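# Reorient a wooden block on the left palm

## Task

The wooden block starts loose on the up-turned palm of the left hand. Rotate it using that hand alone until its orientation relative to the hand matches the two goal pictures. Only the left hand counts as usable (its wrist camera, the camera's post and the arm's final link are part of it); the right arm and right hand must never contact the left hand. The block fails the task if it touches anything other than that hand or leaves it. To finish, the block must rest motionless for a moment on the palm or fingers, clear of the wrist, camera and post, with the palm pointing straight up and no left-hand motor showing "moving" or "overload" or building up toward a shutdown (motors dead from the very first reading are ignored); then declare it done. On that declaration the hand is opened automatically, and the block must still be correctly oriented while resting on the open hand, since anything held in place only by the robot does not count.

## Robot and tools

Robot: two arms, left_arm and right_arm, each ending in the same four-digit right hand (index, middle, ring, thumb); the hands are identical, not mirrored. Only the left hand matters here; the right arm should stay away from it.

Frames. Results report poses in a shared scene frame: origin on the table top midway between the arms, +z up, +x out over the table, left_arm on the +y side. Commands use each hand point's own axes instead: +z runs along the straightened fingers toward the tips, +x crosses the palm away from the thumb, +y points out of the palm face (face at y = -0.062 m). The hand point sits in front of the palm where thumb tip meets index and middle tips. A fixed mast near the wrist (x +0.05 to +0.10, z -0.16 to -0.11, out to y +0.06 m) can collide with things. For the palm to face straight up, the hand point's +y must point along scene +z.

Tools.
execute_actions takes "actions": a list holding zero or one item, plus optional "pictures" (boolean). An empty list just returns the state. An item with "rows" (1 to 15 rows) and optional "steps" (1 to 15, default 15; each step is 1/30 s) is a motion; the last row repeats if steps exceed rows. An item with only "steps" (up to 300) is a wait, counted from the previous result and including your reply time. A refused call sends nothing.

Each row is one flat list of 48 numbers, each in [-1, 1], always covering both arms: first 24 for the left (dx, dy, dz, rx, ry, rz, then index_mcp, index_abd, index_pip, index_dip, middle_mcp, middle_abd, middle_pip, middle_dip, ring_mcp, ring_abd, ring_pip, ring_dip, thumb_cmc, thumb_axl, thumb_mcp, thumb_ipl, current_limit, speed), then the same 24 for the right.

dx..rz are an offset, not a pose, in the hand point's own axes, measured from that hand point's pose in the most recent result that showed it (before any such result, or for later calls in one reply, from where the arm is at action start). Every row is counted from that same reference, not from the preceding row. Scale: 1.0 equals 0.6 m of travel or 180 degrees; rx, ry, rz form a single rotation vector. All zeros therefore pulls the arm back to the reference pose; it is not a pause. Per control step the target is clipped to 70 mm and 16 degrees from the measured pose; position wins over orientation if both cannot be met. Arms tend to land a centimetre or more short, usually low, and a sagging elbow can lower and tilt the hand a bit more on each action unless you re-aim at the pose you want.

Finger numbers are absolute goal angles, mapped linearly between each hinge's stops. Toward -1: _mcp curls a finger at the knuckle toward the palm (-18 to +128 degrees, straight at +0.75); _abd swings the finger sideways away from the thumb (-60 to +60, straight 0.00); _pip bends the middle joint (-29 to +108, straight +0.58); _dip the tip joint (-21 to +117, straight +0.70). thumb_cmc moves the thumb from alongside the palm to in front of it (-20 to +120, flat at +0.71); thumb_axl rolls it on its long axis (-27 to +140, straight +0.68); thumb_mcp (-69 to +109, straight +0.23) and thumb_ipl (-77 to +108, straight +0.17) flex it, toward +z with axl straight, or along the cmc swing direction with axl near -0.40. current_limit maps -1..+1 to 0..550 mA (floor 11 mA) for all motors and also caps speed; very low values may not lift a finger. speed sets set-point rate at (speed+1)/2 of 5.9 rad/s. Start values: current_limit +0.4, speed -0.6. A zero is a real goal; to keep a hand unchanged, resend its hand_goal, hand_current_limit and hand_speed.

zoom_image: "camera" (cam_low, cam_left_wrist or cam_right_wrist) and "region" [x0, y0, x1, y1] in pixels from the top-left, at most 504x504. Images: cam_low 896x504, wrist cameras 504x504.
show_instructions: no arguments; shows the goal reference images.
read_manual: optional "section" ("licences"); returns licence text only.
finished_scene: "scene" (integer 1 or 2); ends that scene irreversibly and grades it. Replying without any tool call also ends things.

Reading results. Each arm line gives end_effector_position (m) and end_effector_quat_wxyz in the scene frame; printed positions may drift at long reach. "pose unreachable" means the clearance check altered or blocked that arm's command; HELD marks steps where a row was not sent. "Hand target" shows where the controller is driving the hand. Per motor: hand_goal (written goals), hand_measured (actual positions on the same scale), hand_current_ma (positive pushes toward -1), hand_state (moving, goal, blocked, overload). A motor at 495 mA or more accumulates seconds; at 5 s it shuts off for 10 s. MOTOR HOT appears from 85 °C; at 100 °C an OVER-TEMPERATURE FAULT drops that arm.

Cautions: only fingertip rubber caps grip well. Avoid sustained high current, letting the block contact the mast, camera, table or right hand, tipping it off the hand, and any hard contact between the arms. Nothing may be knocked off the table, and occasional disturbances may nudge loose objects. Before finishing, level the palm upward, let the block settle, and confirm all motors read goal or benign blocked without rising current.

Each tool is called as name([rows], argument=value, ...), one row to a line, values as JSON.

Reference images:

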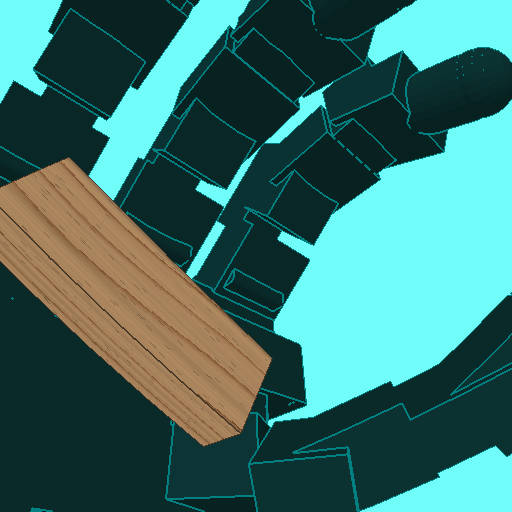

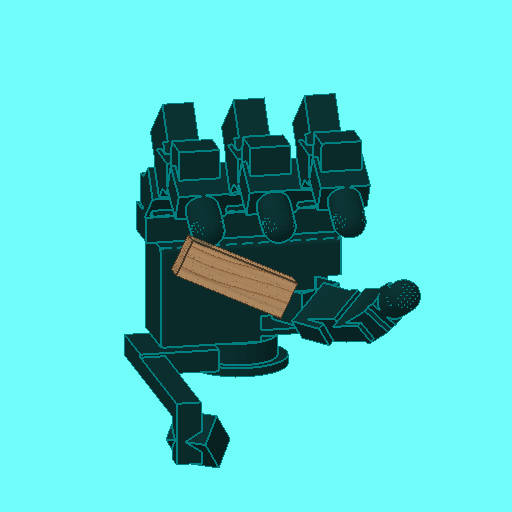

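## Session

I'll start by looking at the current state.

execute_actions(actions=[])

Scene clock: 0.00 s of 4800.00 s.
left_arm: end_effector_position=(+0.3524, +0.1201, +0.3780) hand_goal=(+0.046, +0.000, -0.008, +0.280, +0.046, +0.000, -0.008, +0.280, +0.046, +0.000, -0.008, +0.280, -0.104, +0.266, +0.032, -0.018) hand_measured=(+0.062, +0.000, -0.006, +0.282, +0.064, +0.000, -0.006, +0.282, +0.062, +0.000, -0.006, +0.282, -0.092, +0.270, +0.034, -0.016) hand_current_ma=(+91, +0, +15, +14, +94, +0, +15, +12, +89, +0, +15, +12, +66, +27, +9, +10) hand_state=(goal, goal, goal, goal, goal, goal, goal, goal, goal, goal, goal, goal, goal, goal, goal, goal) hand_current_limit=0.40 hand_speed=-0.60 end_effector_quat_wxyz=(+0.627, +0.654, +0.314, +0.286) | right_arm: end_effector_position=(+0.3616, -0.7549, +0.5581) hand_goal=(+0.754, +0.000, +0.576, +0.696, +0.754, +0.000, +0.576, +0.696, +0.754, +0.000, +0.576, +0.696, +0.714, +0.678, +0.226, +0.168) hand_measured=(+0.754, +0.000, +0.576, +0.696, +0.754, +0.000, +0.576, +0.696, +0.754, +0.000, +0.576, +0.696, +0.714, +0.678, +0.226, +0.168) hand_current_ma=(+0, +0, +0, +0, +0, +0, +0, +0, +0, +0, +0, +0, +0, +0, +0, +0) hand_state=(goal, goal, goal, goal, goal, goal, goal, goal, goal, goal, goal, goal, goal, goal, goal, goal) hand_current_limit=0.40 hand_speed=-0.60 end_effector_quat_wxyz=(+0.627, +0.640, +0.320, +0.309)
Joint positions: left_arm=[-0.457  1.127  0.588  0.488  0.074 -0.016] | right_arm=[-0.705  1.064  1.022  0.018  0.009 -0.006]
Joint velocities: left_arm=[-0.024  0.005  0.017  0.002 -0.037  0.051] | right_arm=[ 0.005 -0.005  0.002 -0.007 -0.037  0.051]
Motor temperatures (°C, as the motors report them): left_arm=[27 29 27 27 28 25] | right_arm=[28 25 26 29 25 27]
Hand target (left_arm): +0.354, +0.119, +0.400; +0.640, +0.641, +0.306, +0.293
Hand target (right_arm): +0.359, -0.753, +0.580; +0.640, +0.627, +0.313, +0.315

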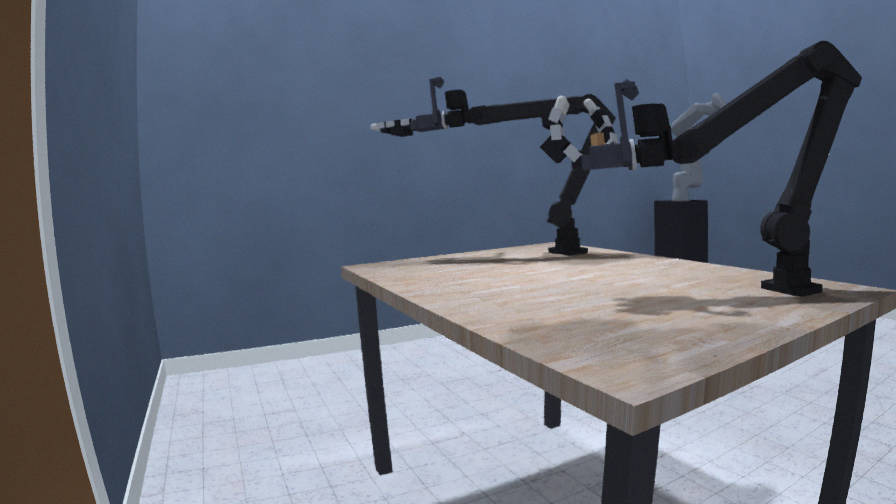

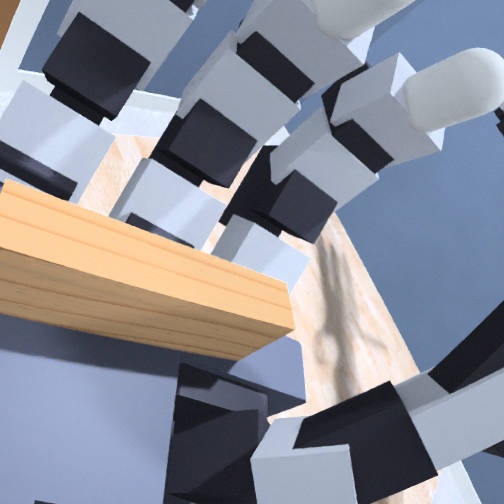

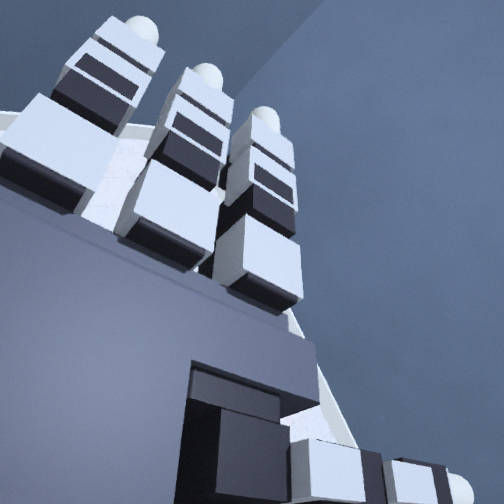

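zoom_image(camera="cam_low", region=[520, 70, 700, 190])

zoom_image(camera="cam_left_wrist", region=[0, 100, 400, 500])

Region (520, 70, 700, 190) of cam_low's 896x504 image, scaled by 2.800, with more detail than that image has.

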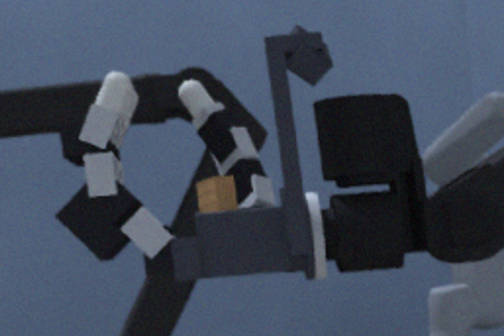

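Region (0, 100, 400, 500) of cam_left_wrist's 504x504 image, scaled by 1.260, with more detail than that image has.

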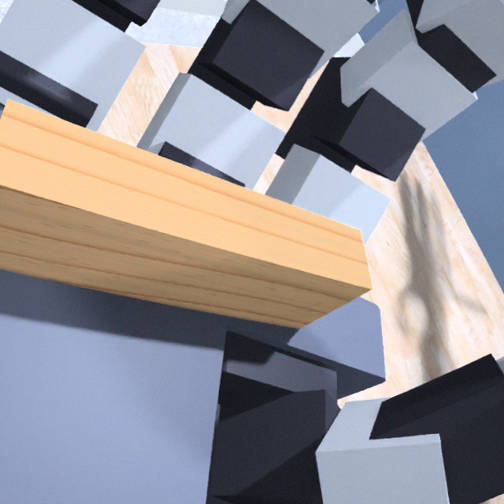

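execute_actions([
  {"rows": [[0.0, 0.0367, 0.0, -0.0135, 0.0, 0.0, 0.046, 0.0, -0.008, 0.28, 0.046, 0.0, -0.372, -1.0, 0.046, 0.0, -0.372, -1.0, -0.104, 0.266, 0.032, -0.018, 0.4, 0.0, 0.0, 0.0367, 0.0, -0.0135, 0.0, 0.0, 0.754, 0.0, 0.576, 0.696, 0.754, 0.0, 0.576, 0.696, 0.754, 0.0, 0.576, 0.696, 0.714, 0.678, 0.226, 0.168, 0.4, -0.6]], "steps": 15},
])

Scene clock: 60.50 s of 4800.00 s.
left_arm: end_effector_position=(+0.3524, +0.1201, +0.3780) hand_goal=(+0.046, +0.000, -0.008, +0.280, +0.046, +0.000, -0.372, -1.000, +0.046, +0.000, -0.372, -1.000, -0.104, +0.266, +0.032, -0.018) hand_measured=(+0.062, +0.000, -0.006, +0.282, +0.060, +0.000, -0.370, -0.100, +0.060, +0.000, -0.366, -0.102, -0.092, +0.270, +0.034, -0.016) hand_current_ma=(+91, +0, +15, +14, +79, +0, +6, +45, +73, +0, -3, +45, +66, +27, +9, +10) hand_state=(goal, goal, goal, goal, goal, goal, moving, moving, goal, goal, moving, moving, goal, goal, goal, goal) hand_current_limit=0.40 hand_speed=0.00 end_effector_quat_wxyz=(+0.627, +0.654, +0.314, +0.286) | right_arm: end_effector_position=(+0.3616, -0.7549, +0.5581) hand_goal=(+0.754, +0.000, +0.576, +0.696, +0.754, +0.000, +0.576, +0.696, +0.754, +0.000, +0.576, +0.696, +0.714, +0.678, +0.226, +0.168) hand_measured=(+0.762, +0.000, +0.576, +0.696, +0.764, +0.000, +0.576, +0.696, +0.764, +0.000, +0.576, +0.696, +0.724, +0.678, +0.226, +0.168) hand_current_ma=(+51, +0, +5, +0, +54, +0, +4, +0, +53, +0, +5, +0, +51, -4, -1, -2) hand_state=(goal, goal, goal, goal, goal, goal, goal, goal, goal, goal, goal, goal, goal, goal, goal, goal) hand_current_limit=0.40 hand_speed=-0.60 end_effector_quat_wxyz=(+0.627, +0.640, +0.320, +0.309)
Joint positions: left_arm=[-0.457  1.127  0.588  0.488  0.074 -0.016] | right_arm=[-0.705  1.064  1.022  0.018  0.009 -0.006]
Joint velocities: left_arm=[-0.005 -0.005  0.027  0.002 -0.066 -0.051] | right_arm=[-0.015 -0.015 -0.007 -0.007  0.066 -0.095]
Motor temperatures (°C, as the motors report them): left_arm=[27 30 39 28 28 25] | right_arm=[28 26 41 29 25 27]
Hand target (left_arm): +0.353, +0.120, +0.400; +0.640, +0.640, +0.308, +0.293
Hand target (right_arm): +0.362, -0.754, +0.580; +0.640, +0.626, +0.313, +0.315
Off the commanded pose (left_arm): 0.022 m, 2 deg.
Off the commanded pose (right_arm): 0.022 m, 2 deg.
Steps of this call (steps 1 to 1800: nothing new was sent; steps 1801 to 1815: all 15 steps of this action). Readings (end_effector_position | what the end effector reports):
1801: left_arm (+0.3524, +0.1201, +0.3780) | right_arm (+0.3616, -0.7549, +0.5581) | left_arm hand_goal=(+0.046, +0.000, -0.008, +0.280, +0.046, +0.000, -0.372, -1.000, +0.046, +0.000, -0.372, -1.000, -0.104, +0.266, +0.032, -0.018) hand_measured=(+0.062, +0.000, -0.006, +0.282, +0.064, +0.000, -0.006, +0.282, +0.062, +0.000, -0.006, +0.282, -0.092, +0.270, +0.034, -0.016) hand_current_ma=(+91, +0, +15, +14, +94, +0, +15, +12, +89, +0, +15, +12, +66, +27, +9, +10) hand_state=(goal, goal, goal, goal, goal, goal, moving, moving, goal, goal, moving, moving, goal, goal, goal, goal) hand_current_limit=0.40 hand_speed=0.00 | right_arm hand_goal=(+0.754, +0.000, +0.576, +0.696, +0.754, +0.000, +0.576, +0.696, +0.754, +0.000, +0.576, +0.696, +0.714, +0.678, +0.226, +0.168) hand_measured=(+0.762, +0.000, +0.576, +0.696, +0.764, +0.000, +0.576, +0.696, +0.764, +0.000, +0.576, +0.696, +0.724, +0.678, +0.226, +0.168) hand_current_ma=(+51, +0, +5, +0, +54, +0, +4, +0, +53, +0, +5, +0, +51, -4, -1, -2) hand_state=(goal, goal, goal, goal, goal, goal, goal, goal, goal, goal, goal, goal, goal, goal, goal, goal) hand_current_limit=0.40 hand_speed=-0.60
1802: left_arm (+0.3524, +0.1201, +0.3780) | right_arm (+0.3616, -0.7549, +0.5581) | left_arm hand_goal=(+0.046, +0.000, -0.008, +0.280, +0.046, +0.000, -0.372, -1.000, +0.046, +0.000, -0.372, -1.000, -0.104, +0.266, +0.032, -0.018) hand_measured=(+0.062, +0.000, -0.006, +0.282, +0.064, +0.000, -0.006, +0.282, +0.062, +0.000, -0.006, +0.282, -0.092, +0.270, +0.034, -0.016) hand_current_ma=(+91, +0, +15, +14, +94, +0, +145, +133, +89, +0, +137, +133, +66, +27, +9, +10) hand_state=(goal, goal, goal, goal, goal, goal, moving, moving, goal, goal, moving, moving, goal, goal, goal, goal) hand_current_limit=0.40 hand_speed=0.00 | right_arm hand_goal=(+0.754, +0.000, +0.576, +0.696, +0.754, +0.000, +0.576, +0.696, +0.754, +0.000, +0.576, +0.696, +0.714, +0.678, +0.226, +0.168) hand_measured=(+0.762, +0.000, +0.576, +0.696, +0.764, +0.000, +0.576, +0.696, +0.764, +0.000, +0.576, +0.696, +0.724, +0.678, +0.226, +0.168) hand_current_ma=(+51, +0, +5, +0, +54, +0, +4, +0, +53, +0, +5, +0, +51, -4, -1, -2) hand_state=(goal, goal, goal, goal, goal, goal, goal, goal, goal, goal, goal, goal, goal, goal, goal, goal) hand_current_limit=0.40 hand_speed=-0.60
1804: left_arm (+0.3524, +0.1201, +0.3780) | right_arm (+0.3616, -0.7549, +0.5581) | left_arm hand_goal=(+0.046, +0.000, -0.008, +0.280, +0.046, +0.000, -0.372, -1.000, +0.046, +0.000, -0.372, -1.000, -0.104, +0.266, +0.032, -0.018) hand_measured=(+0.062, +0.000, -0.006, +0.282, +0.062, +0.000, -0.068, +0.226, +0.062, +0.000, -0.060, +0.226, -0.092, +0.270, +0.034, -0.016) hand_current_ma=(+91, +0, +15, +14, +89, +0, +94, +94, +85, +0, +94, +94, +66, +27, +9, +10) hand_state=(goal, goal, goal, goal, moving, goal, moving, moving, moving, goal, moving, moving, goal, goal, goal, goal) hand_current_limit=0.40 hand_speed=0.00 | right_arm hand_goal=(+0.754, +0.000, +0.576, +0.696, +0.754, +0.000, +0.576, +0.696, +0.754, +0.000, +0.576, +0.696, +0.714, +0.678, +0.226, +0.168) hand_measured=(+0.762, +0.000, +0.576, +0.696, +0.764, +0.000, +0.576, +0.696, +0.764, +0.000, +0.576, +0.696, +0.724, +0.678, +0.226, +0.168) hand_current_ma=(+51, +0, +5, +0, +54, +0, +4, +0, +53, +0, +5, +0, +51, -4, -1, -2) hand_state=(goal, goal, goal, goal, goal, goal, goal, goal, goal, goal, goal, goal, goal, goal, goal, goal) hand_current_limit=0.40 hand_speed=-0.60
1808: left_arm (+0.3524, +0.1201, +0.3780) | right_arm (+0.3616, -0.7549, +0.5581) | left_arm hand_goal=(+0.046, +0.000, -0.008, +0.280, +0.046, +0.000, -0.372, -1.000, +0.046, +0.000, -0.372, -1.000, -0.104, +0.266, +0.032, -0.018) hand_measured=(+0.062, +0.000, -0.006, +0.282, +0.062, +0.000, -0.204, +0.108, +0.060, +0.000, -0.176, +0.108, -0.092, +0.270, +0.034, -0.016) hand_current_ma=(+91, +0, +15, +14, +87, +0, +57, +59, +83, +0, +56, +59, +66, +27, +9, +10) hand_state=(goal, goal, goal, goal, goal, goal, moving, moving, goal, goal, moving, moving, goal, goal, goal, goal) hand_current_limit=0.40 hand_speed=0.00 | right_arm hand_goal=(+0.754, +0.000, +0.576, +0.696, +0.754, +0.000, +0.576, +0.696, +0.754, +0.000, +0.576, +0.696, +0.714, +0.678, +0.226, +0.168) hand_measured=(+0.762, +0.000, +0.576, +0.696, +0.764, +0.000, +0.576, +0.696, +0.764, +0.000, +0.576, +0.696, +0.724, +0.678, +0.226, +0.168) hand_current_ma=(+51, +0, +5, +0, +54, +0, +4, +0, +53, +0, +5, +0, +51, -4, -1, -2) hand_state=(goal, goal, goal, goal, goal, goal, goal, goal, goal, goal, goal, goal, goal, goal, goal, goal) hand_current_limit=0.40 hand_speed=-0.60
1815: the state above

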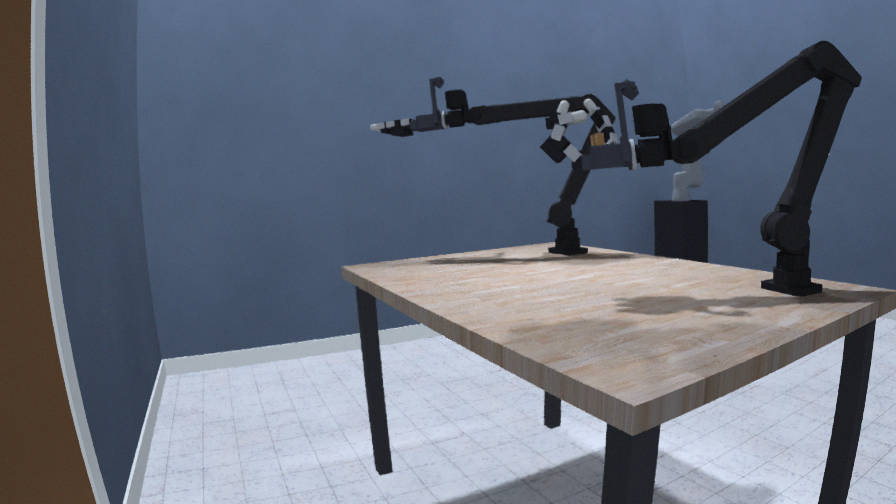

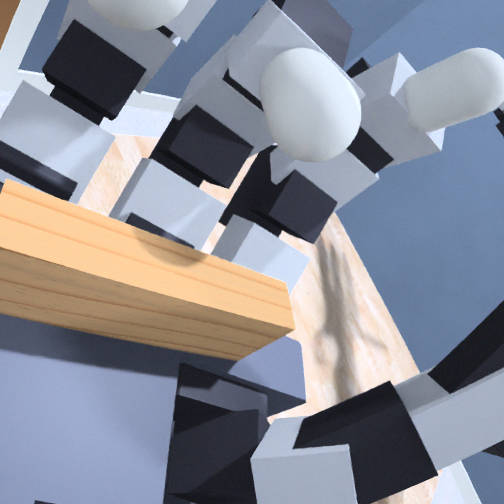

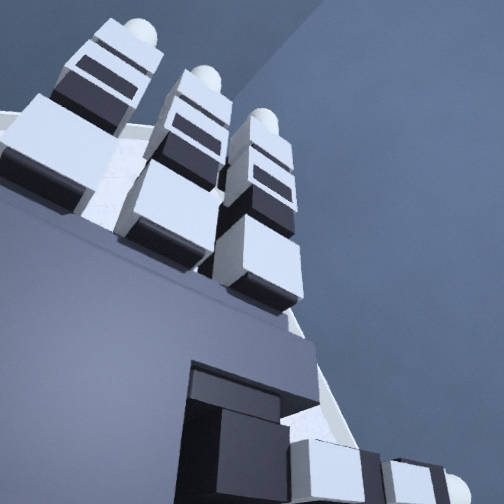

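execute_actions([
  {"steps": 30},
])

Scene clock: 63.87 s of 4800.00 s.
left_arm: end_effector_position=(+0.3524, +0.1201, +0.3780) hand_goal=(+0.046, +0.000, -0.008, +0.280, +0.046, +0.000, -0.372, -1.000, +0.046, +0.000, -0.372, -1.000, -0.104, +0.266, +0.032, -0.018) hand_measured=(+0.062, +0.000, -0.006, +0.282, +0.060, +0.000, -0.370, -0.998, +0.060, +0.000, -0.370, -0.998, -0.092, +0.270, +0.034, -0.016) hand_current_ma=(+91, +0, +15, +14, +79, +0, +7, +12, +74, +0, +7, +12, +66, +27, +9, +10) hand_state=(goal, goal, goal, goal, goal, goal, goal, goal, goal, goal, goal, goal, goal, goal, goal, goal) hand_current_limit=0.40 hand_speed=0.00 end_effector_quat_wxyz=(+0.627, +0.654, +0.314, +0.286) | right_arm: end_effector_position=(+0.3616, -0.7549, +0.5581) hand_goal=(+0.754, +0.000, +0.576, +0.696, +0.754, +0.000, +0.576, +0.696, +0.754, +0.000, +0.576, +0.696, +0.714, +0.678, +0.226, +0.168) hand_measured=(+0.762, +0.000, +0.576, +0.696, +0.764, +0.000, +0.576, +0.696, +0.764, +0.000, +0.576, +0.696, +0.724, +0.678, +0.226, +0.168) hand_current_ma=(+51, +0, +5, +0, +54, +0, +4, +0, +53, +0, +5, +0, +51, -4, -1, -2) hand_state=(goal, goal, goal, goal, goal, goal, goal, goal, goal, goal, goal, goal, goal, goal, goal, goal) hand_current_limit=0.40 hand_speed=-0.60 end_effector_quat_wxyz=(+0.627, +0.640, +0.320, +0.309)
Joint positions: left_arm=[-0.457  1.127  0.588  0.488  0.074 -0.016] | right_arm=[-0.705  1.064  1.022  0.018  0.009 -0.006]
Joint velocities: left_arm=[-0.005  0.005 -0.017  0.002 -0.037 -0.081] | right_arm=[-0.005 -0.005  0.002 -0.022 -0.066  0.022]
Motor temperatures (°C, as the motors report them): left_arm=[27 30 39 28 28 25] | right_arm=[28 26 41 29 25 27]
Hand target (left_arm): +0.353, +0.120, +0.400; +0.640, +0.640, +0.308, +0.293
Hand target (right_arm): +0.362, -0.754, +0.580; +0.640, +0.626, +0.313, +0.315
Off the commanded pose (left_arm): 0.022 m, 2 deg.
Off the commanded pose (right_arm): 0.022 m, 2 deg.
Steps of this call (steps 1 to 101: nothing new was sent). Readings (end_effector_position | what the end effector reports):
1: left_arm (+0.3524, +0.1201, +0.3780) | right_arm (+0.3616, -0.7549, +0.5581) | left_arm hand_goal=(+0.046, +0.000, -0.008, +0.280, +0.046, +0.000, -0.372, -1.000, +0.046, +0.000, -0.372, -1.000, -0.104, +0.266, +0.032, -0.018) hand_measured=(+0.062, +0.000, -0.006, +0.282, +0.060, +0.000, -0.370, -0.130, +0.060, +0.000, -0.370, -0.130, -0.092, +0.270, +0.034, -0.016) hand_current_ma=(+91, +0, +15, +14, +79, +0, +7, +47, +74, +0, +4, +47, +66, +27, +9, +10) hand_state=(goal, goal, goal, goal, goal, goal, goal, moving, goal, goal, moving, moving, goal, goal, goal, goal) hand_current_limit=0.40 hand_speed=0.00 | right_arm hand_goal=(+0.754, +0.000, +0.576, +0.696, +0.754, +0.000, +0.576, +0.696, +0.754, +0.000, +0.576, +0.696, +0.714, +0.678, +0.226, +0.168) hand_measured=(+0.762, +0.000, +0.576, +0.696, +0.764, +0.000, +0.576, +0.696, +0.764, +0.000, +0.576, +0.696, +0.724, +0.678, +0.226, +0.168) hand_current_ma=(+51, +0, +5, +0, +54, +0, +4, +0, +53, +0, +5, +0, +51, -4, -1, -2) hand_state=(goal, goal, goal, goal, goal, goal, goal, goal, goal, goal, goal, goal, goal, goal, goal, goal) hand_current_limit=0.40 hand_speed=-0.60
2: left_arm (+0.3524, +0.1201, +0.3780) | right_arm (+0.3616, -0.7549, +0.5581) | left_arm hand_goal=(+0.046, +0.000, -0.008, +0.280, +0.046, +0.000, -0.372, -1.000, +0.046, +0.000, -0.372, -1.000, -0.104, +0.266, +0.032, -0.018) hand_measured=(+0.062, +0.000, -0.006, +0.282, +0.060, +0.000, -0.370, -0.160, +0.060, +0.000, -0.370, -0.160, -0.092, +0.270, +0.034, -0.016) hand_current_ma=(+91, +0, +15, +14, +79, +0, +7, +46, +74, +0, +6, +46, +66, +27, +9, +10) hand_state=(goal, goal, goal, goal, goal, goal, goal, moving, goal, goal, moving, moving, goal, goal, goal, goal) hand_current_limit=0.40 hand_speed=0.00 | right_arm hand_goal=(+0.754, +0.000, +0.576, +0.696, +0.754, +0.000, +0.576, +0.696, +0.754, +0.000, +0.576, +0.696, +0.714, +0.678, +0.226, +0.168) hand_measured=(+0.762, +0.000, +0.576, +0.696, +0.764, +0.000, +0.576, +0.696, +0.764, +0.000, +0.576, +0.696, +0.724, +0.678, +0.226, +0.168) hand_current_ma=(+51, +0, +5, +0, +54, +0, +4, +0, +53, +0, +5, +0, +51, -4, -1, -2) hand_state=(goal, goal, goal, goal, goal, goal, goal, goal, goal, goal, goal, goal, goal, goal, goal, goal) hand_current_limit=0.40 hand_speed=-0.60
4: left_arm (+0.3524, +0.1201, +0.3780) | right_arm (+0.3616, -0.7549, +0.5581) | left_arm hand_goal=(+0.046, +0.000, -0.008, +0.280, +0.046, +0.000, -0.372, -1.000, +0.046, +0.000, -0.372, -1.000, -0.104, +0.266, +0.032, -0.018) hand_measured=(+0.062, +0.000, -0.006, +0.282, +0.060, +0.000, -0.370, -0.218, +0.060, +0.000, -0.370, -0.220, -0.092, +0.270, +0.034, -0.016) hand_current_ma=(+91, +0, +15, +14, +79, +0, +7, +46, +74, +0, +7, +46, +66, +27, +9, +10) hand_state=(goal, goal, goal, goal, goal, goal, goal, moving, goal, goal, goal, moving, goal, goal, goal, goal) hand_current_limit=0.40 hand_speed=0.00 | right_arm hand_goal=(+0.754, +0.000, +0.576, +0.696, +0.754, +0.000, +0.576, +0.696, +0.754, +0.000, +0.576, +0.696, +0.714, +0.678, +0.226, +0.168) hand_measured=(+0.762, +0.000, +0.576, +0.696, +0.764, +0.000, +0.576, +0.696, +0.764, +0.000, +0.576, +0.696, +0.724, +0.678, +0.226, +0.168) hand_current_ma=(+51, +0, +5, +0, +54, +0, +4, +0, +53, +0, +5, +0, +51, -4, -1, -2) hand_state=(goal, goal, goal, goal, goal, goal, goal, goal, goal, goal, goal, goal, goal, goal, goal, goal) hand_current_limit=0.40 hand_speed=-0.60
8: left_arm (+0.3524, +0.1201, +0.3780) | right_arm (+0.3616, -0.7549, +0.5581) | left_arm hand_goal=(+0.046, +0.000, -0.008, +0.280, +0.046, +0.000, -0.372, -1.000, +0.046, +0.000, -0.372, -1.000, -0.104, +0.266, +0.032, -0.018) hand_measured=(+0.062, +0.000, -0.006, +0.282, +0.060, +0.000, -0.370, -0.336, +0.060, +0.000, -0.370, -0.338, -0.092, +0.270, +0.034, -0.016) hand_current_ma=(+91, +0, +15, +14, +79, +0, +7, +46, +74, +0, +7, +46, +66, +27, +9, +10) hand_state=(goal, goal, goal, goal, goal, goal, goal, moving, goal, goal, goal, moving, goal, goal, goal, goal) hand_current_limit=0.40 hand_speed=0.00 | right_arm hand_goal=(+0.754, +0.000, +0.576, +0.696, +0.754, +0.000, +0.576, +0.696, +0.754, +0.000, +0.576, +0.696, +0.714, +0.678, +0.226, +0.168) hand_measured=(+0.762, +0.000, +0.576, +0.696, +0.764, +0.000, +0.576, +0.696, +0.764, +0.000, +0.576, +0.696, +0.724, +0.678, +0.226, +0.168) hand_current_ma=(+51, +0, +5, +0, +54, +0, +4, +0, +53, +0, +5, +0, +51, -4, -1, -2) hand_state=(goal, goal, goal, goal, goal, goal, goal, goal, goal, goal, goal, goal, goal, goal, goal, goal) hand_current_limit=0.40 hand_speed=-0.60
101: the state above

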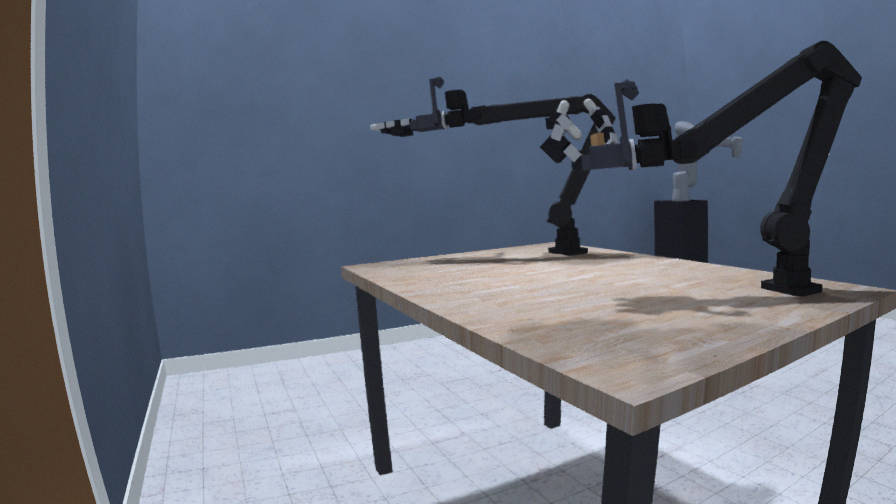

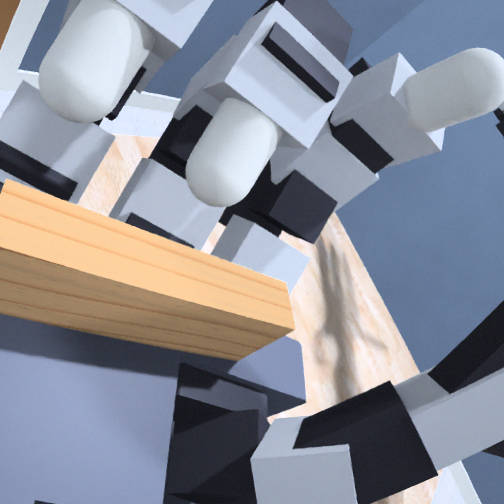

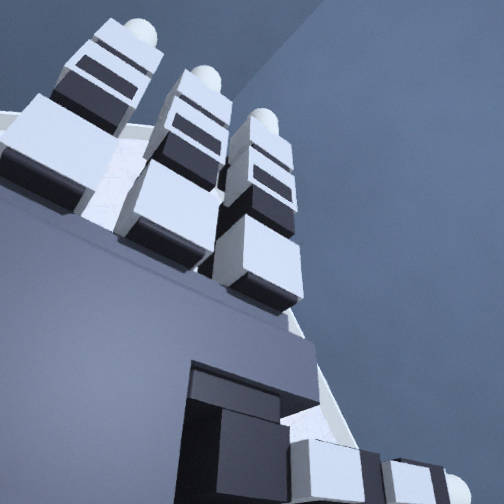

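execute_actions([
  {"rows": [[0.0, 0.0367, 0.0, -0.0135, 0.0, 0.0, 0.046, 0.0, -0.008, 0.28, -0.29, 0.0, -0.372, -1.0, -0.29, 0.0, -0.372, -1.0, -0.104, 0.266, 0.032, -0.018, 0.4, 0.0, 0.0, 0.0367, 0.0, -0.0135, 0.0, 0.0, 0.754, 0.0, 0.576, 0.696, 0.754, 0.0, 0.576, 0.696, 0.754, 0.0, 0.576, 0.696, 0.714, 0.678, 0.226, 0.168, 0.4, -0.6]], "steps": 15},
])

Scene clock: 69.30 s of 4800.00 s.
left_arm: end_effector_position=(+0.3524, +0.1201, +0.3780) hand_goal=(+0.046, +0.000, -0.008, +0.280, -0.290, +0.000, -0.372, -1.000, -0.290, +0.000, -0.372, -1.000, -0.104, +0.266, +0.032, -0.018) hand_measured=(+0.062, +0.000, -0.006, +0.282, -0.278, +0.000, -0.372, -0.998, -0.276, +0.000, -0.372, -0.998, -0.092, +0.270, +0.034, -0.016) hand_current_ma=(+91, +0, +15, +14, +19, +0, +3, +12, +18, +0, +4, +12, +66, +27, +9, +10) hand_state=(goal, goal, goal, goal, moving, goal, goal, goal, moving, goal, goal, goal, goal, goal, goal, goal) hand_current_limit=0.40 hand_speed=0.00 end_effector_quat_wxyz=(+0.627, +0.654, +0.314, +0.286) | right_arm: end_effector_position=(+0.3616, -0.7549, +0.5581) hand_goal=(+0.754, +0.000, +0.576, +0.696, +0.754, +0.000, +0.576, +0.696, +0.754, +0.000, +0.576, +0.696, +0.714, +0.678, +0.226, +0.168) hand_measured=(+0.762, +0.000, +0.576, +0.696, +0.764, +0.000, +0.576, +0.696, +0.764, +0.000, +0.576, +0.696, +0.724, +0.678, +0.226, +0.168) hand_current_ma=(+51, +0, +5, +0, +54, +0, +4, +0, +53, +0, +5, +0, +51, -4, -1, -2) hand_state=(goal, goal, goal, goal, goal, goal, goal, goal, goal, goal, goal, goal, goal, goal, goal, goal) hand_current_limit=0.40 hand_speed=-0.60 end_effector_quat_wxyz=(+0.627, +0.640, +0.320, +0.309)
Joint positions: left_arm=[-0.457  1.127  0.588  0.488  0.074 -0.016] | right_arm=[-0.705  1.064  1.022  0.018  0.009 -0.006]
Joint velocities: left_arm=[ 0.005 -0.005  0.017 -0.002 -0.051  0.007] | right_arm=[-0.005 -0.005 -0.017 -0.017  0.007  0.081]
Motor temperatures (°C, as the motors report them): left_arm=[27 30 39 28 28 25] | right_arm=[28 26 41 29 25 27]
Hand target (left_arm): +0.353, +0.120, +0.400; +0.640, +0.640, +0.308, +0.293
Hand target (right_arm): +0.362, -0.754, +0.580; +0.640, +0.626, +0.313, +0.315
Off the commanded pose (left_arm): 0.022 m, 2 deg.
Off the commanded pose (right_arm): 0.022 m, 2 deg.
Steps of this call (steps 1 to 148: nothing new was sent; steps 149 to 163: all 15 steps of this action). Readings (end_effector_position | what the end effector reports):
149: left_arm (+0.3524, +0.1201, +0.3780) | right_arm (+0.3616, -0.7549, +0.5581) | left_arm hand_goal=(+0.046, +0.000, -0.008, +0.280, -0.290, +0.000, -0.372, -1.000, -0.290, +0.000, -0.372, -1.000, -0.104, +0.266, +0.032, -0.018) hand_measured=(+0.062, +0.000, -0.006, +0.282, +0.060, +0.000, -0.370, -0.998, +0.060, +0.000, -0.370, -0.998, -0.092, +0.270, +0.034, -0.016) hand_current_ma=(+91, +0, +15, +14, +79, +0, +7, +12, +74, +0, +7, +12, +66, +27, +9, +10) hand_state=(goal, goal, goal, goal, moving, goal, goal, goal, moving, goal, goal, goal, goal, goal, goal, goal) hand_current_limit=0.40 hand_speed=0.00 | right_arm hand_goal=(+0.754, +0.000, +0.576, +0.696, +0.754, +0.000, +0.576, +0.696, +0.754, +0.000, +0.576, +0.696, +0.714, +0.678, +0.226, +0.168) hand_measured=(+0.762, +0.000, +0.576, +0.696, +0.764, +0.000, +0.576, +0.696, +0.764, +0.000, +0.576, +0.696, +0.724, +0.678, +0.226, +0.168) hand_current_ma=(+51, +0, +5, +0, +54, +0, +4, +0, +53, +0, +5, +0, +51, -4, -1, -2) hand_state=(goal, goal, goal, goal, goal, goal, goal, goal, goal, goal, goal, goal, goal, goal, goal, goal) hand_current_limit=0.40 hand_speed=-0.60
150: left_arm (+0.3524, +0.1201, +0.3780) | right_arm (+0.3616, -0.7549, +0.5581) | left_arm hand_goal=(+0.046, +0.000, -0.008, +0.280, -0.290, +0.000, -0.372, -1.000, -0.290, +0.000, -0.372, -1.000, -0.104, +0.266, +0.032, -0.018) hand_measured=(+0.062, +0.000, -0.006, +0.282, +0.060, +0.000, -0.370, -0.998, +0.058, +0.000, -0.370, -0.998, -0.092, +0.270, +0.034, -0.016) hand_current_ma=(+91, +0, +15, +14, +195, +0, +7, +12, +189, +0, +7, +12, +66, +27, +9, +10) hand_state=(goal, goal, goal, goal, moving, goal, goal, goal, moving, goal, goal, goal, goal, goal, goal, goal) hand_current_limit=0.40 hand_speed=0.00 | right_arm hand_goal=(+0.754, +0.000, +0.576, +0.696, +0.754, +0.000, +0.576, +0.696, +0.754, +0.000, +0.576, +0.696, +0.714, +0.678, +0.226, +0.168) hand_measured=(+0.762, +0.000, +0.576, +0.696, +0.764, +0.000, +0.576, +0.696, +0.764, +0.000, +0.576, +0.696, +0.724, +0.678, +0.226, +0.168) hand_current_ma=(+51, +0, +5, +0, +54, +0, +4, +0, +53, +0, +5, +0, +51, -4, -1, -2) hand_state=(goal, goal, goal, goal, goal, goal, goal, goal, goal, goal, goal, goal, goal, goal, goal, goal) hand_current_limit=0.40 hand_speed=-0.60
152: left_arm (+0.3524, +0.1201, +0.3780) | right_arm (+0.3616, -0.7549, +0.5581) | left_arm hand_goal=(+0.046, +0.000, -0.008, +0.280, -0.290, +0.000, -0.372, -1.000, -0.290, +0.000, -0.372, -1.000, -0.104, +0.266, +0.032, -0.018) hand_measured=(+0.062, +0.000, -0.006, +0.282, +0.012, +0.000, -0.370, -0.998, +0.012, +0.000, -0.370, -0.998, -0.092, +0.270, +0.034, -0.016) hand_current_ma=(+90, +0, +15, +14, +132, +0, +7, +12, +131, +0, +7, +12, +66, +27, +9, +10) hand_state=(goal, goal, goal, goal, moving, goal, goal, goal, moving, goal, goal, goal, goal, goal, goal, goal) hand_current_limit=0.40 hand_speed=0.00 | right_arm hand_goal=(+0.754, +0.000, +0.576, +0.696, +0.754, +0.000, +0.576, +0.696, +0.754, +0.000, +0.576, +0.696, +0.714, +0.678, +0.226, +0.168) hand_measured=(+0.762, +0.000, +0.576, +0.696, +0.764, +0.000, +0.576, +0.696, +0.764, +0.000, +0.576, +0.696, +0.724, +0.678, +0.226, +0.168) hand_current_ma=(+51, +0, +5, +0, +54, +0, +4, +0, +53, +0, +5, +0, +51, -4, -1, -2) hand_state=(goal, goal, goal, goal, goal, goal, goal, goal, goal, goal, goal, goal, goal, goal, goal, goal) hand_current_limit=0.40 hand_speed=-0.60
156: left_arm (+0.3524, +0.1201, +0.3780) | right_arm (+0.3616, -0.7549, +0.5581) | left_arm hand_goal=(+0.046, +0.000, -0.008, +0.280, -0.290, +0.000, -0.372, -1.000, -0.290, +0.000, -0.372, -1.000, -0.104, +0.266, +0.032, -0.018) hand_measured=(+0.062, +0.000, -0.006, +0.282, -0.094, +0.000, -0.370, -0.998, -0.092, +0.000, -0.370, -0.998, -0.092, +0.270, +0.034, -0.016) hand_current_ma=(+91, +0, +15, +14, +103, +0, +7, +12, +97, +0, +7, +12, +66, +27, +9, +10) hand_state=(goal, goal, goal, goal, moving, goal, goal, goal, moving, goal, goal, goal, goal, goal, goal, goal) hand_current_limit=0.40 hand_speed=0.00 | right_arm hand_goal=(+0.754, +0.000, +0.576, +0.696, +0.754, +0.000, +0.576, +0.696, +0.754, +0.000, +0.576, +0.696, +0.714, +0.678, +0.226, +0.168) hand_measured=(+0.762, +0.000, +0.576, +0.696, +0.764, +0.000, +0.576, +0.696, +0.764, +0.000, +0.576, +0.696, +0.724, +0.678, +0.226, +0.168) hand_current_ma=(+51, +0, +5, +0, +54, +0, +4, +0, +53, +0, +5, +0, +51, -4, -1, -2) hand_state=(goal, goal, goal, goal, goal, goal, goal, goal, goal, goal, goal, goal, goal, goal, goal, goal) hand_current_limit=0.40 hand_speed=-0.60
163: the state above

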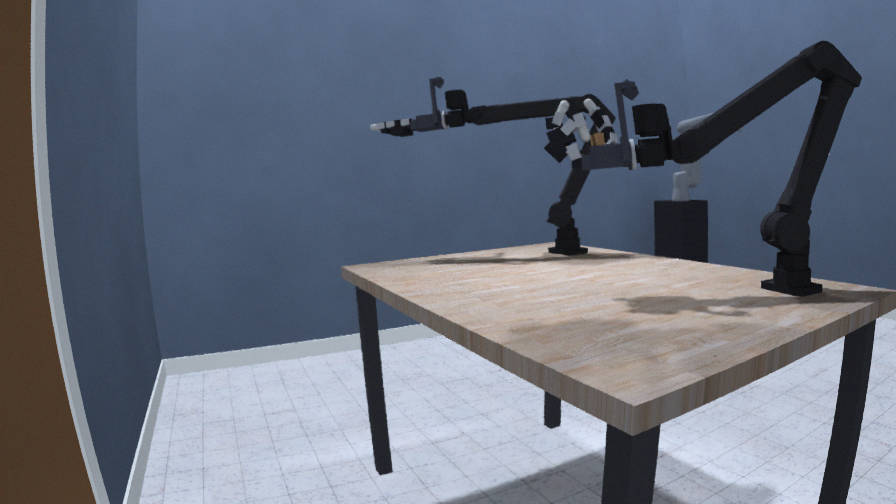

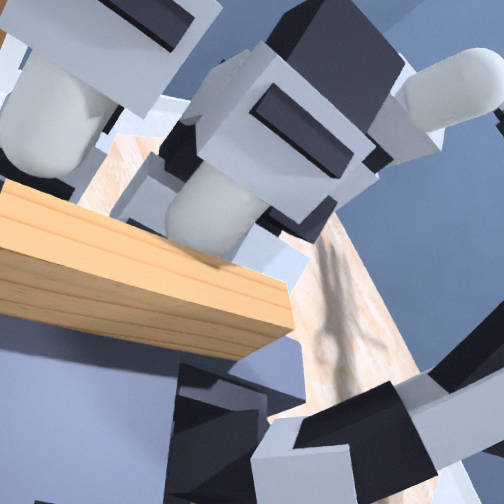

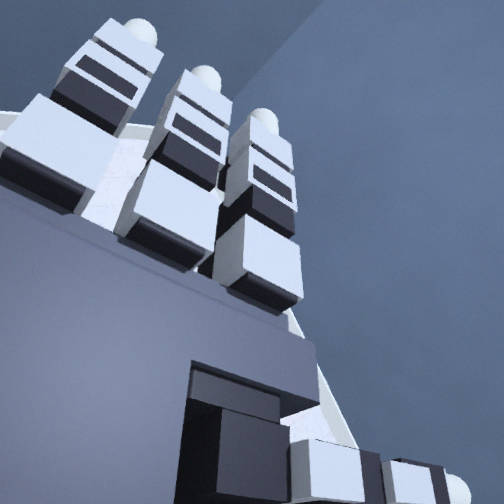

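execute_actions([
  {"rows": [[0.0, 0.0367, 0.0, -0.0135, 0.0, 0.0, 0.046, 0.0, -0.008, 0.28, -0.5, 0.0, -0.372, -0.174, -0.5, 0.0, -0.372, -0.174, -0.104, 0.266, 0.032, -0.018, 0.4, 0.0, 0.0, 0.0367, 0.0, -0.0135, 0.0, 0.0, 0.754, 0.0, 0.576, 0.696, 0.754, 0.0, 0.576, 0.696, 0.754, 0.0, 0.576, 0.696, 0.714, 0.678, 0.226, 0.168, 0.4, -0.6]], "steps": 15},
])

Scene clock: 80.83 s of 4800.00 s.
left_arm: end_effector_position=(+0.3524, +0.1201, +0.3780) hand_goal=(+0.046, +0.000, -0.008, +0.280, -0.500, +0.000, -0.372, -0.174, -0.500, +0.000, -0.372, -0.174, -0.104, +0.266, +0.032, -0.018) hand_measured=(+0.062, +0.000, -0.006, +0.282, -0.498, +0.000, -0.372, -0.622, -0.498, +0.000, -0.372, -0.618, -0.092, +0.270, +0.034, -0.016) hand_current_ma=(+90, +0, +15, +14, +9, +0, +0, -53, +9, +0, +1, -51, +66, +27, +9, +10) hand_state=(goal, goal, goal, goal, goal, goal, goal, moving, goal, goal, goal, moving, goal, goal, goal, goal) hand_current_limit=0.40 hand_speed=0.00 end_effector_quat_wxyz=(+0.627, +0.654, +0.314, +0.286) | right_arm: end_effector_position=(+0.3616, -0.7549, +0.5581) hand_goal=(+0.754, +0.000, +0.576, +0.696, +0.754, +0.000, +0.576, +0.696, +0.754, +0.000, +0.576, +0.696, +0.714, +0.678, +0.226, +0.168) hand_measured=(+0.762, +0.000, +0.576, +0.696, +0.764, +0.000, +0.576, +0.696, +0.764, +0.000, +0.576, +0.696, +0.724, +0.678, +0.226, +0.168) hand_current_ma=(+51, +0, +5, +0, +54, +0, +4, +0, +53, +0, +5, +0, +51, -4, -1, -2) hand_state=(goal, goal, goal, goal, goal, goal, goal, goal, goal, goal, goal, goal, goal, goal, goal, goal) hand_current_limit=0.40 hand_speed=-0.60 end_effector_quat_wxyz=(+0.627, +0.640, +0.320, +0.309)
Joint positions: left_arm=[-0.457  1.127  0.588  0.488  0.074 -0.016] | right_arm=[-0.705  1.064  1.022  0.018  0.009 -0.006]
Joint velocities: left_arm=[-0.005  0.005 -0.017  0.012 -0.022  0.037] | right_arm=[-0.015  0.005 -0.007 -0.012 -0.037  0.022]
Motor temperatures (°C, as the motors report them): left_arm=[27 30 39 28 28 25] | right_arm=[28 26 42 29 25 27]
Hand target (left_arm): +0.353, +0.120, +0.400; +0.640, +0.640, +0.308, +0.293
Hand target (right_arm): +0.362, -0.754, +0.580; +0.640, +0.626, +0.313, +0.315
Off the commanded pose (left_arm): 0.022 m, 2 deg.
Off the commanded pose (right_arm): 0.022 m, 2 deg.
Steps of this call (steps 1 to 331: nothing new was sent; steps 332 to 346: all 15 steps of this action). Readings (end_effector_position | what the end effector reports):
332: left_arm (+0.3524, +0.1201, +0.3780) | right_arm (+0.3616, -0.7549, +0.5581) | left_arm hand_goal=(+0.046, +0.000, -0.008, +0.280, -0.500, +0.000, -0.372, -0.174, -0.500, +0.000, -0.372, -0.174, -0.104, +0.266, +0.032, -0.018) hand_measured=(+0.062, +0.000, -0.006, +0.282, -0.284, +0.000, -0.372, -0.998, -0.284, +0.000, -0.372, -0.998, -0.092, +0.270, +0.034, -0.016) hand_current_ma=(+91, +0, +15, +14, +36, +0, +4, +12, +34, +0, +4, +12, +66, +27, +9, +10) hand_state=(goal, goal, goal, goal, moving, goal, goal, moving, moving, goal, goal, moving, goal, goal, goal, goal) hand_current_limit=0.40 hand_speed=0.00 | right_arm hand_goal=(+0.754, +0.000, +0.576, +0.696, +0.754, +0.000, +0.576, +0.696, +0.754, +0.000, +0.576, +0.696, +0.714, +0.678, +0.226, +0.168) hand_measured=(+0.762, +0.000, +0.576, +0.696, +0.764, +0.000, +0.576, +0.696, +0.764, +0.000, +0.576, +0.696, +0.724, +0.678, +0.226, +0.168) hand_current_ma=(+51, +0, +5, +0, +54, +0, +4, +0, +53, +0, +5, +0, +51, -4, -1, -2) hand_state=(goal, goal, goal, goal, goal, goal, goal, goal, goal, goal, goal, goal, goal, goal, goal, goal) hand_current_limit=0.40 hand_speed=-0.60
333: left_arm (+0.3524, +0.1201, +0.3780) | right_arm (+0.3616, -0.7549, +0.5581) | left_arm hand_goal=(+0.046, +0.000, -0.008, +0.280, -0.500, +0.000, -0.372, -0.174, -0.500, +0.000, -0.372, -0.174, -0.104, +0.266, +0.032, -0.018) hand_measured=(+0.062, +0.000, -0.006, +0.282, -0.284, +0.000, -0.372, -0.998, -0.284, +0.000, -0.372, -0.998, -0.092, +0.270, +0.034, -0.016) hand_current_ma=(+90, +0, +15, +14, +168, +0, +4, -126, +163, +0, +4, -126, +66, +27, +9, +10) hand_state=(goal, goal, goal, goal, moving, goal, goal, moving, moving, goal, goal, moving, goal, goal, goal, goal) hand_current_limit=0.40 hand_speed=0.00 | right_arm hand_goal=(+0.754, +0.000, +0.576, +0.696, +0.754, +0.000, +0.576, +0.696, +0.754, +0.000, +0.576, +0.696, +0.714, +0.678, +0.226, +0.168) hand_measured=(+0.762, +0.000, +0.576, +0.696, +0.764, +0.000, +0.576, +0.696, +0.764, +0.000, +0.576, +0.696, +0.724, +0.678, +0.226, +0.168) hand_current_ma=(+51, +0, +5, +0, +54, +0, +4, +0, +53, +0, +5, +0, +51, -4, -1, -2) hand_state=(goal, goal, goal, goal, goal, goal, goal, goal, goal, goal, goal, goal, goal, goal, goal, goal) hand_current_limit=0.40 hand_speed=-0.60
335: left_arm (+0.3524, +0.1201, +0.3780) | right_arm (+0.3616, -0.7549, +0.5581) | left_arm hand_goal=(+0.046, +0.000, -0.008, +0.280, -0.500, +0.000, -0.372, -0.174, -0.500, +0.000, -0.372, -0.174, -0.104, +0.266, +0.032, -0.018) hand_measured=(+0.062, +0.000, -0.006, +0.282, -0.338, +0.000, -0.372, -0.944, -0.338, +0.000, -0.372, -0.942, -0.092, +0.270, +0.034, -0.016) hand_current_ma=(+90, +0, +15, +14, +95, +0, +3, -98, +93, +0, +3, -97, +66, +27, +9, +10) hand_state=(goal, goal, goal, goal, moving, goal, goal, moving, moving, goal, goal, moving, goal, goal, goal, goal) hand_current_limit=0.40 hand_speed=0.00 | right_arm hand_goal=(+0.754, +0.000, +0.576, +0.696, +0.754, +0.000, +0.576, +0.696, +0.754, +0.000, +0.576, +0.696, +0.714, +0.678, +0.226, +0.168) hand_measured=(+0.762, +0.000, +0.576, +0.696, +0.764, +0.000, +0.576, +0.696, +0.764, +0.000, +0.576, +0.696, +0.724, +0.678, +0.226, +0.168) hand_current_ma=(+51, +0, +5, +0, +54, +0, +4, +0, +53, +0, +5, +0, +51, -4, -1, -2) hand_state=(goal, goal, goal, goal, goal, goal, goal, goal, goal, goal, goal, goal, goal, goal, goal, goal) hand_current_limit=0.40 hand_speed=-0.60
339: left_arm (+0.3524, +0.1201, +0.3780) | right_arm (+0.3616, -0.7549, +0.5581) | left_arm hand_goal=(+0.046, +0.000, -0.008, +0.280, -0.500, +0.000, -0.372, -0.174, -0.500, +0.000, -0.372, -0.174, -0.104, +0.266, +0.032, -0.018) hand_measured=(+0.062, +0.000, -0.006, +0.282, -0.460, +0.000, -0.372, -0.826, -0.458, +0.000, -0.372, -0.824, -0.092, +0.270, +0.034, -0.016) hand_current_ma=(+90, +0, +15, +14, +30, +0, +3, -63, +31, +0, +2, -62, +66, +27, +9, +10) hand_state=(goal, goal, goal, goal, moving, goal, goal, moving, moving, goal, goal, moving, goal, goal, goal, goal) hand_current_limit=0.40 hand_speed=0.00 | right_arm hand_goal=(+0.754, +0.000, +0.576, +0.696, +0.754, +0.000, +0.576, +0.696, +0.754, +0.000, +0.576, +0.696, +0.714, +0.678, +0.226, +0.168) hand_measured=(+0.762, +0.000, +0.576, +0.696, +0.764, +0.000, +0.576, +0.696, +0.764, +0.000, +0.576, +0.696, +0.724, +0.678, +0.226, +0.168) hand_current_ma=(+51, +0, +5, +0, +54, +0, +4, +0, +53, +0, +5, +0, +51, -4, -1, -2) hand_state=(goal, goal, goal, goal, goal, goal, goal, goal, goal, goal, goal, goal, goal, goal, goal, goal) hand_current_limit=0.40 hand_speed=-0.60
346: the state above

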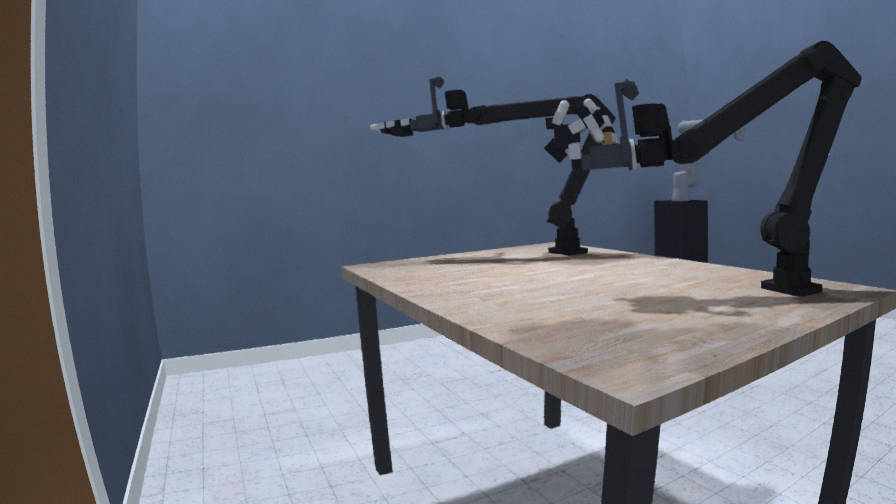

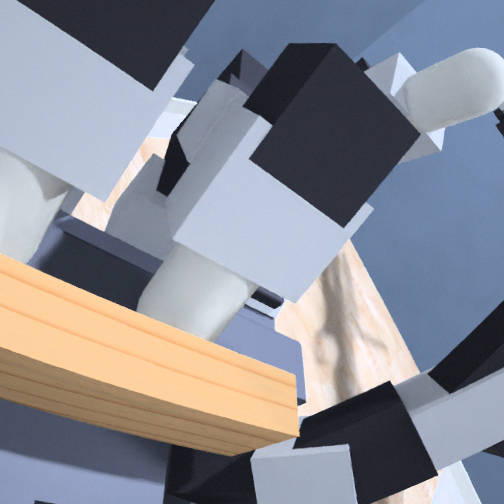

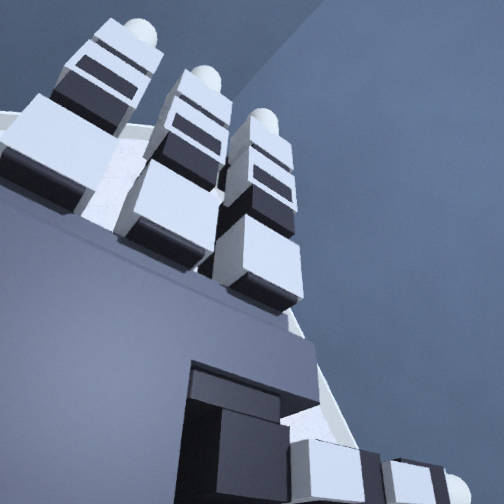

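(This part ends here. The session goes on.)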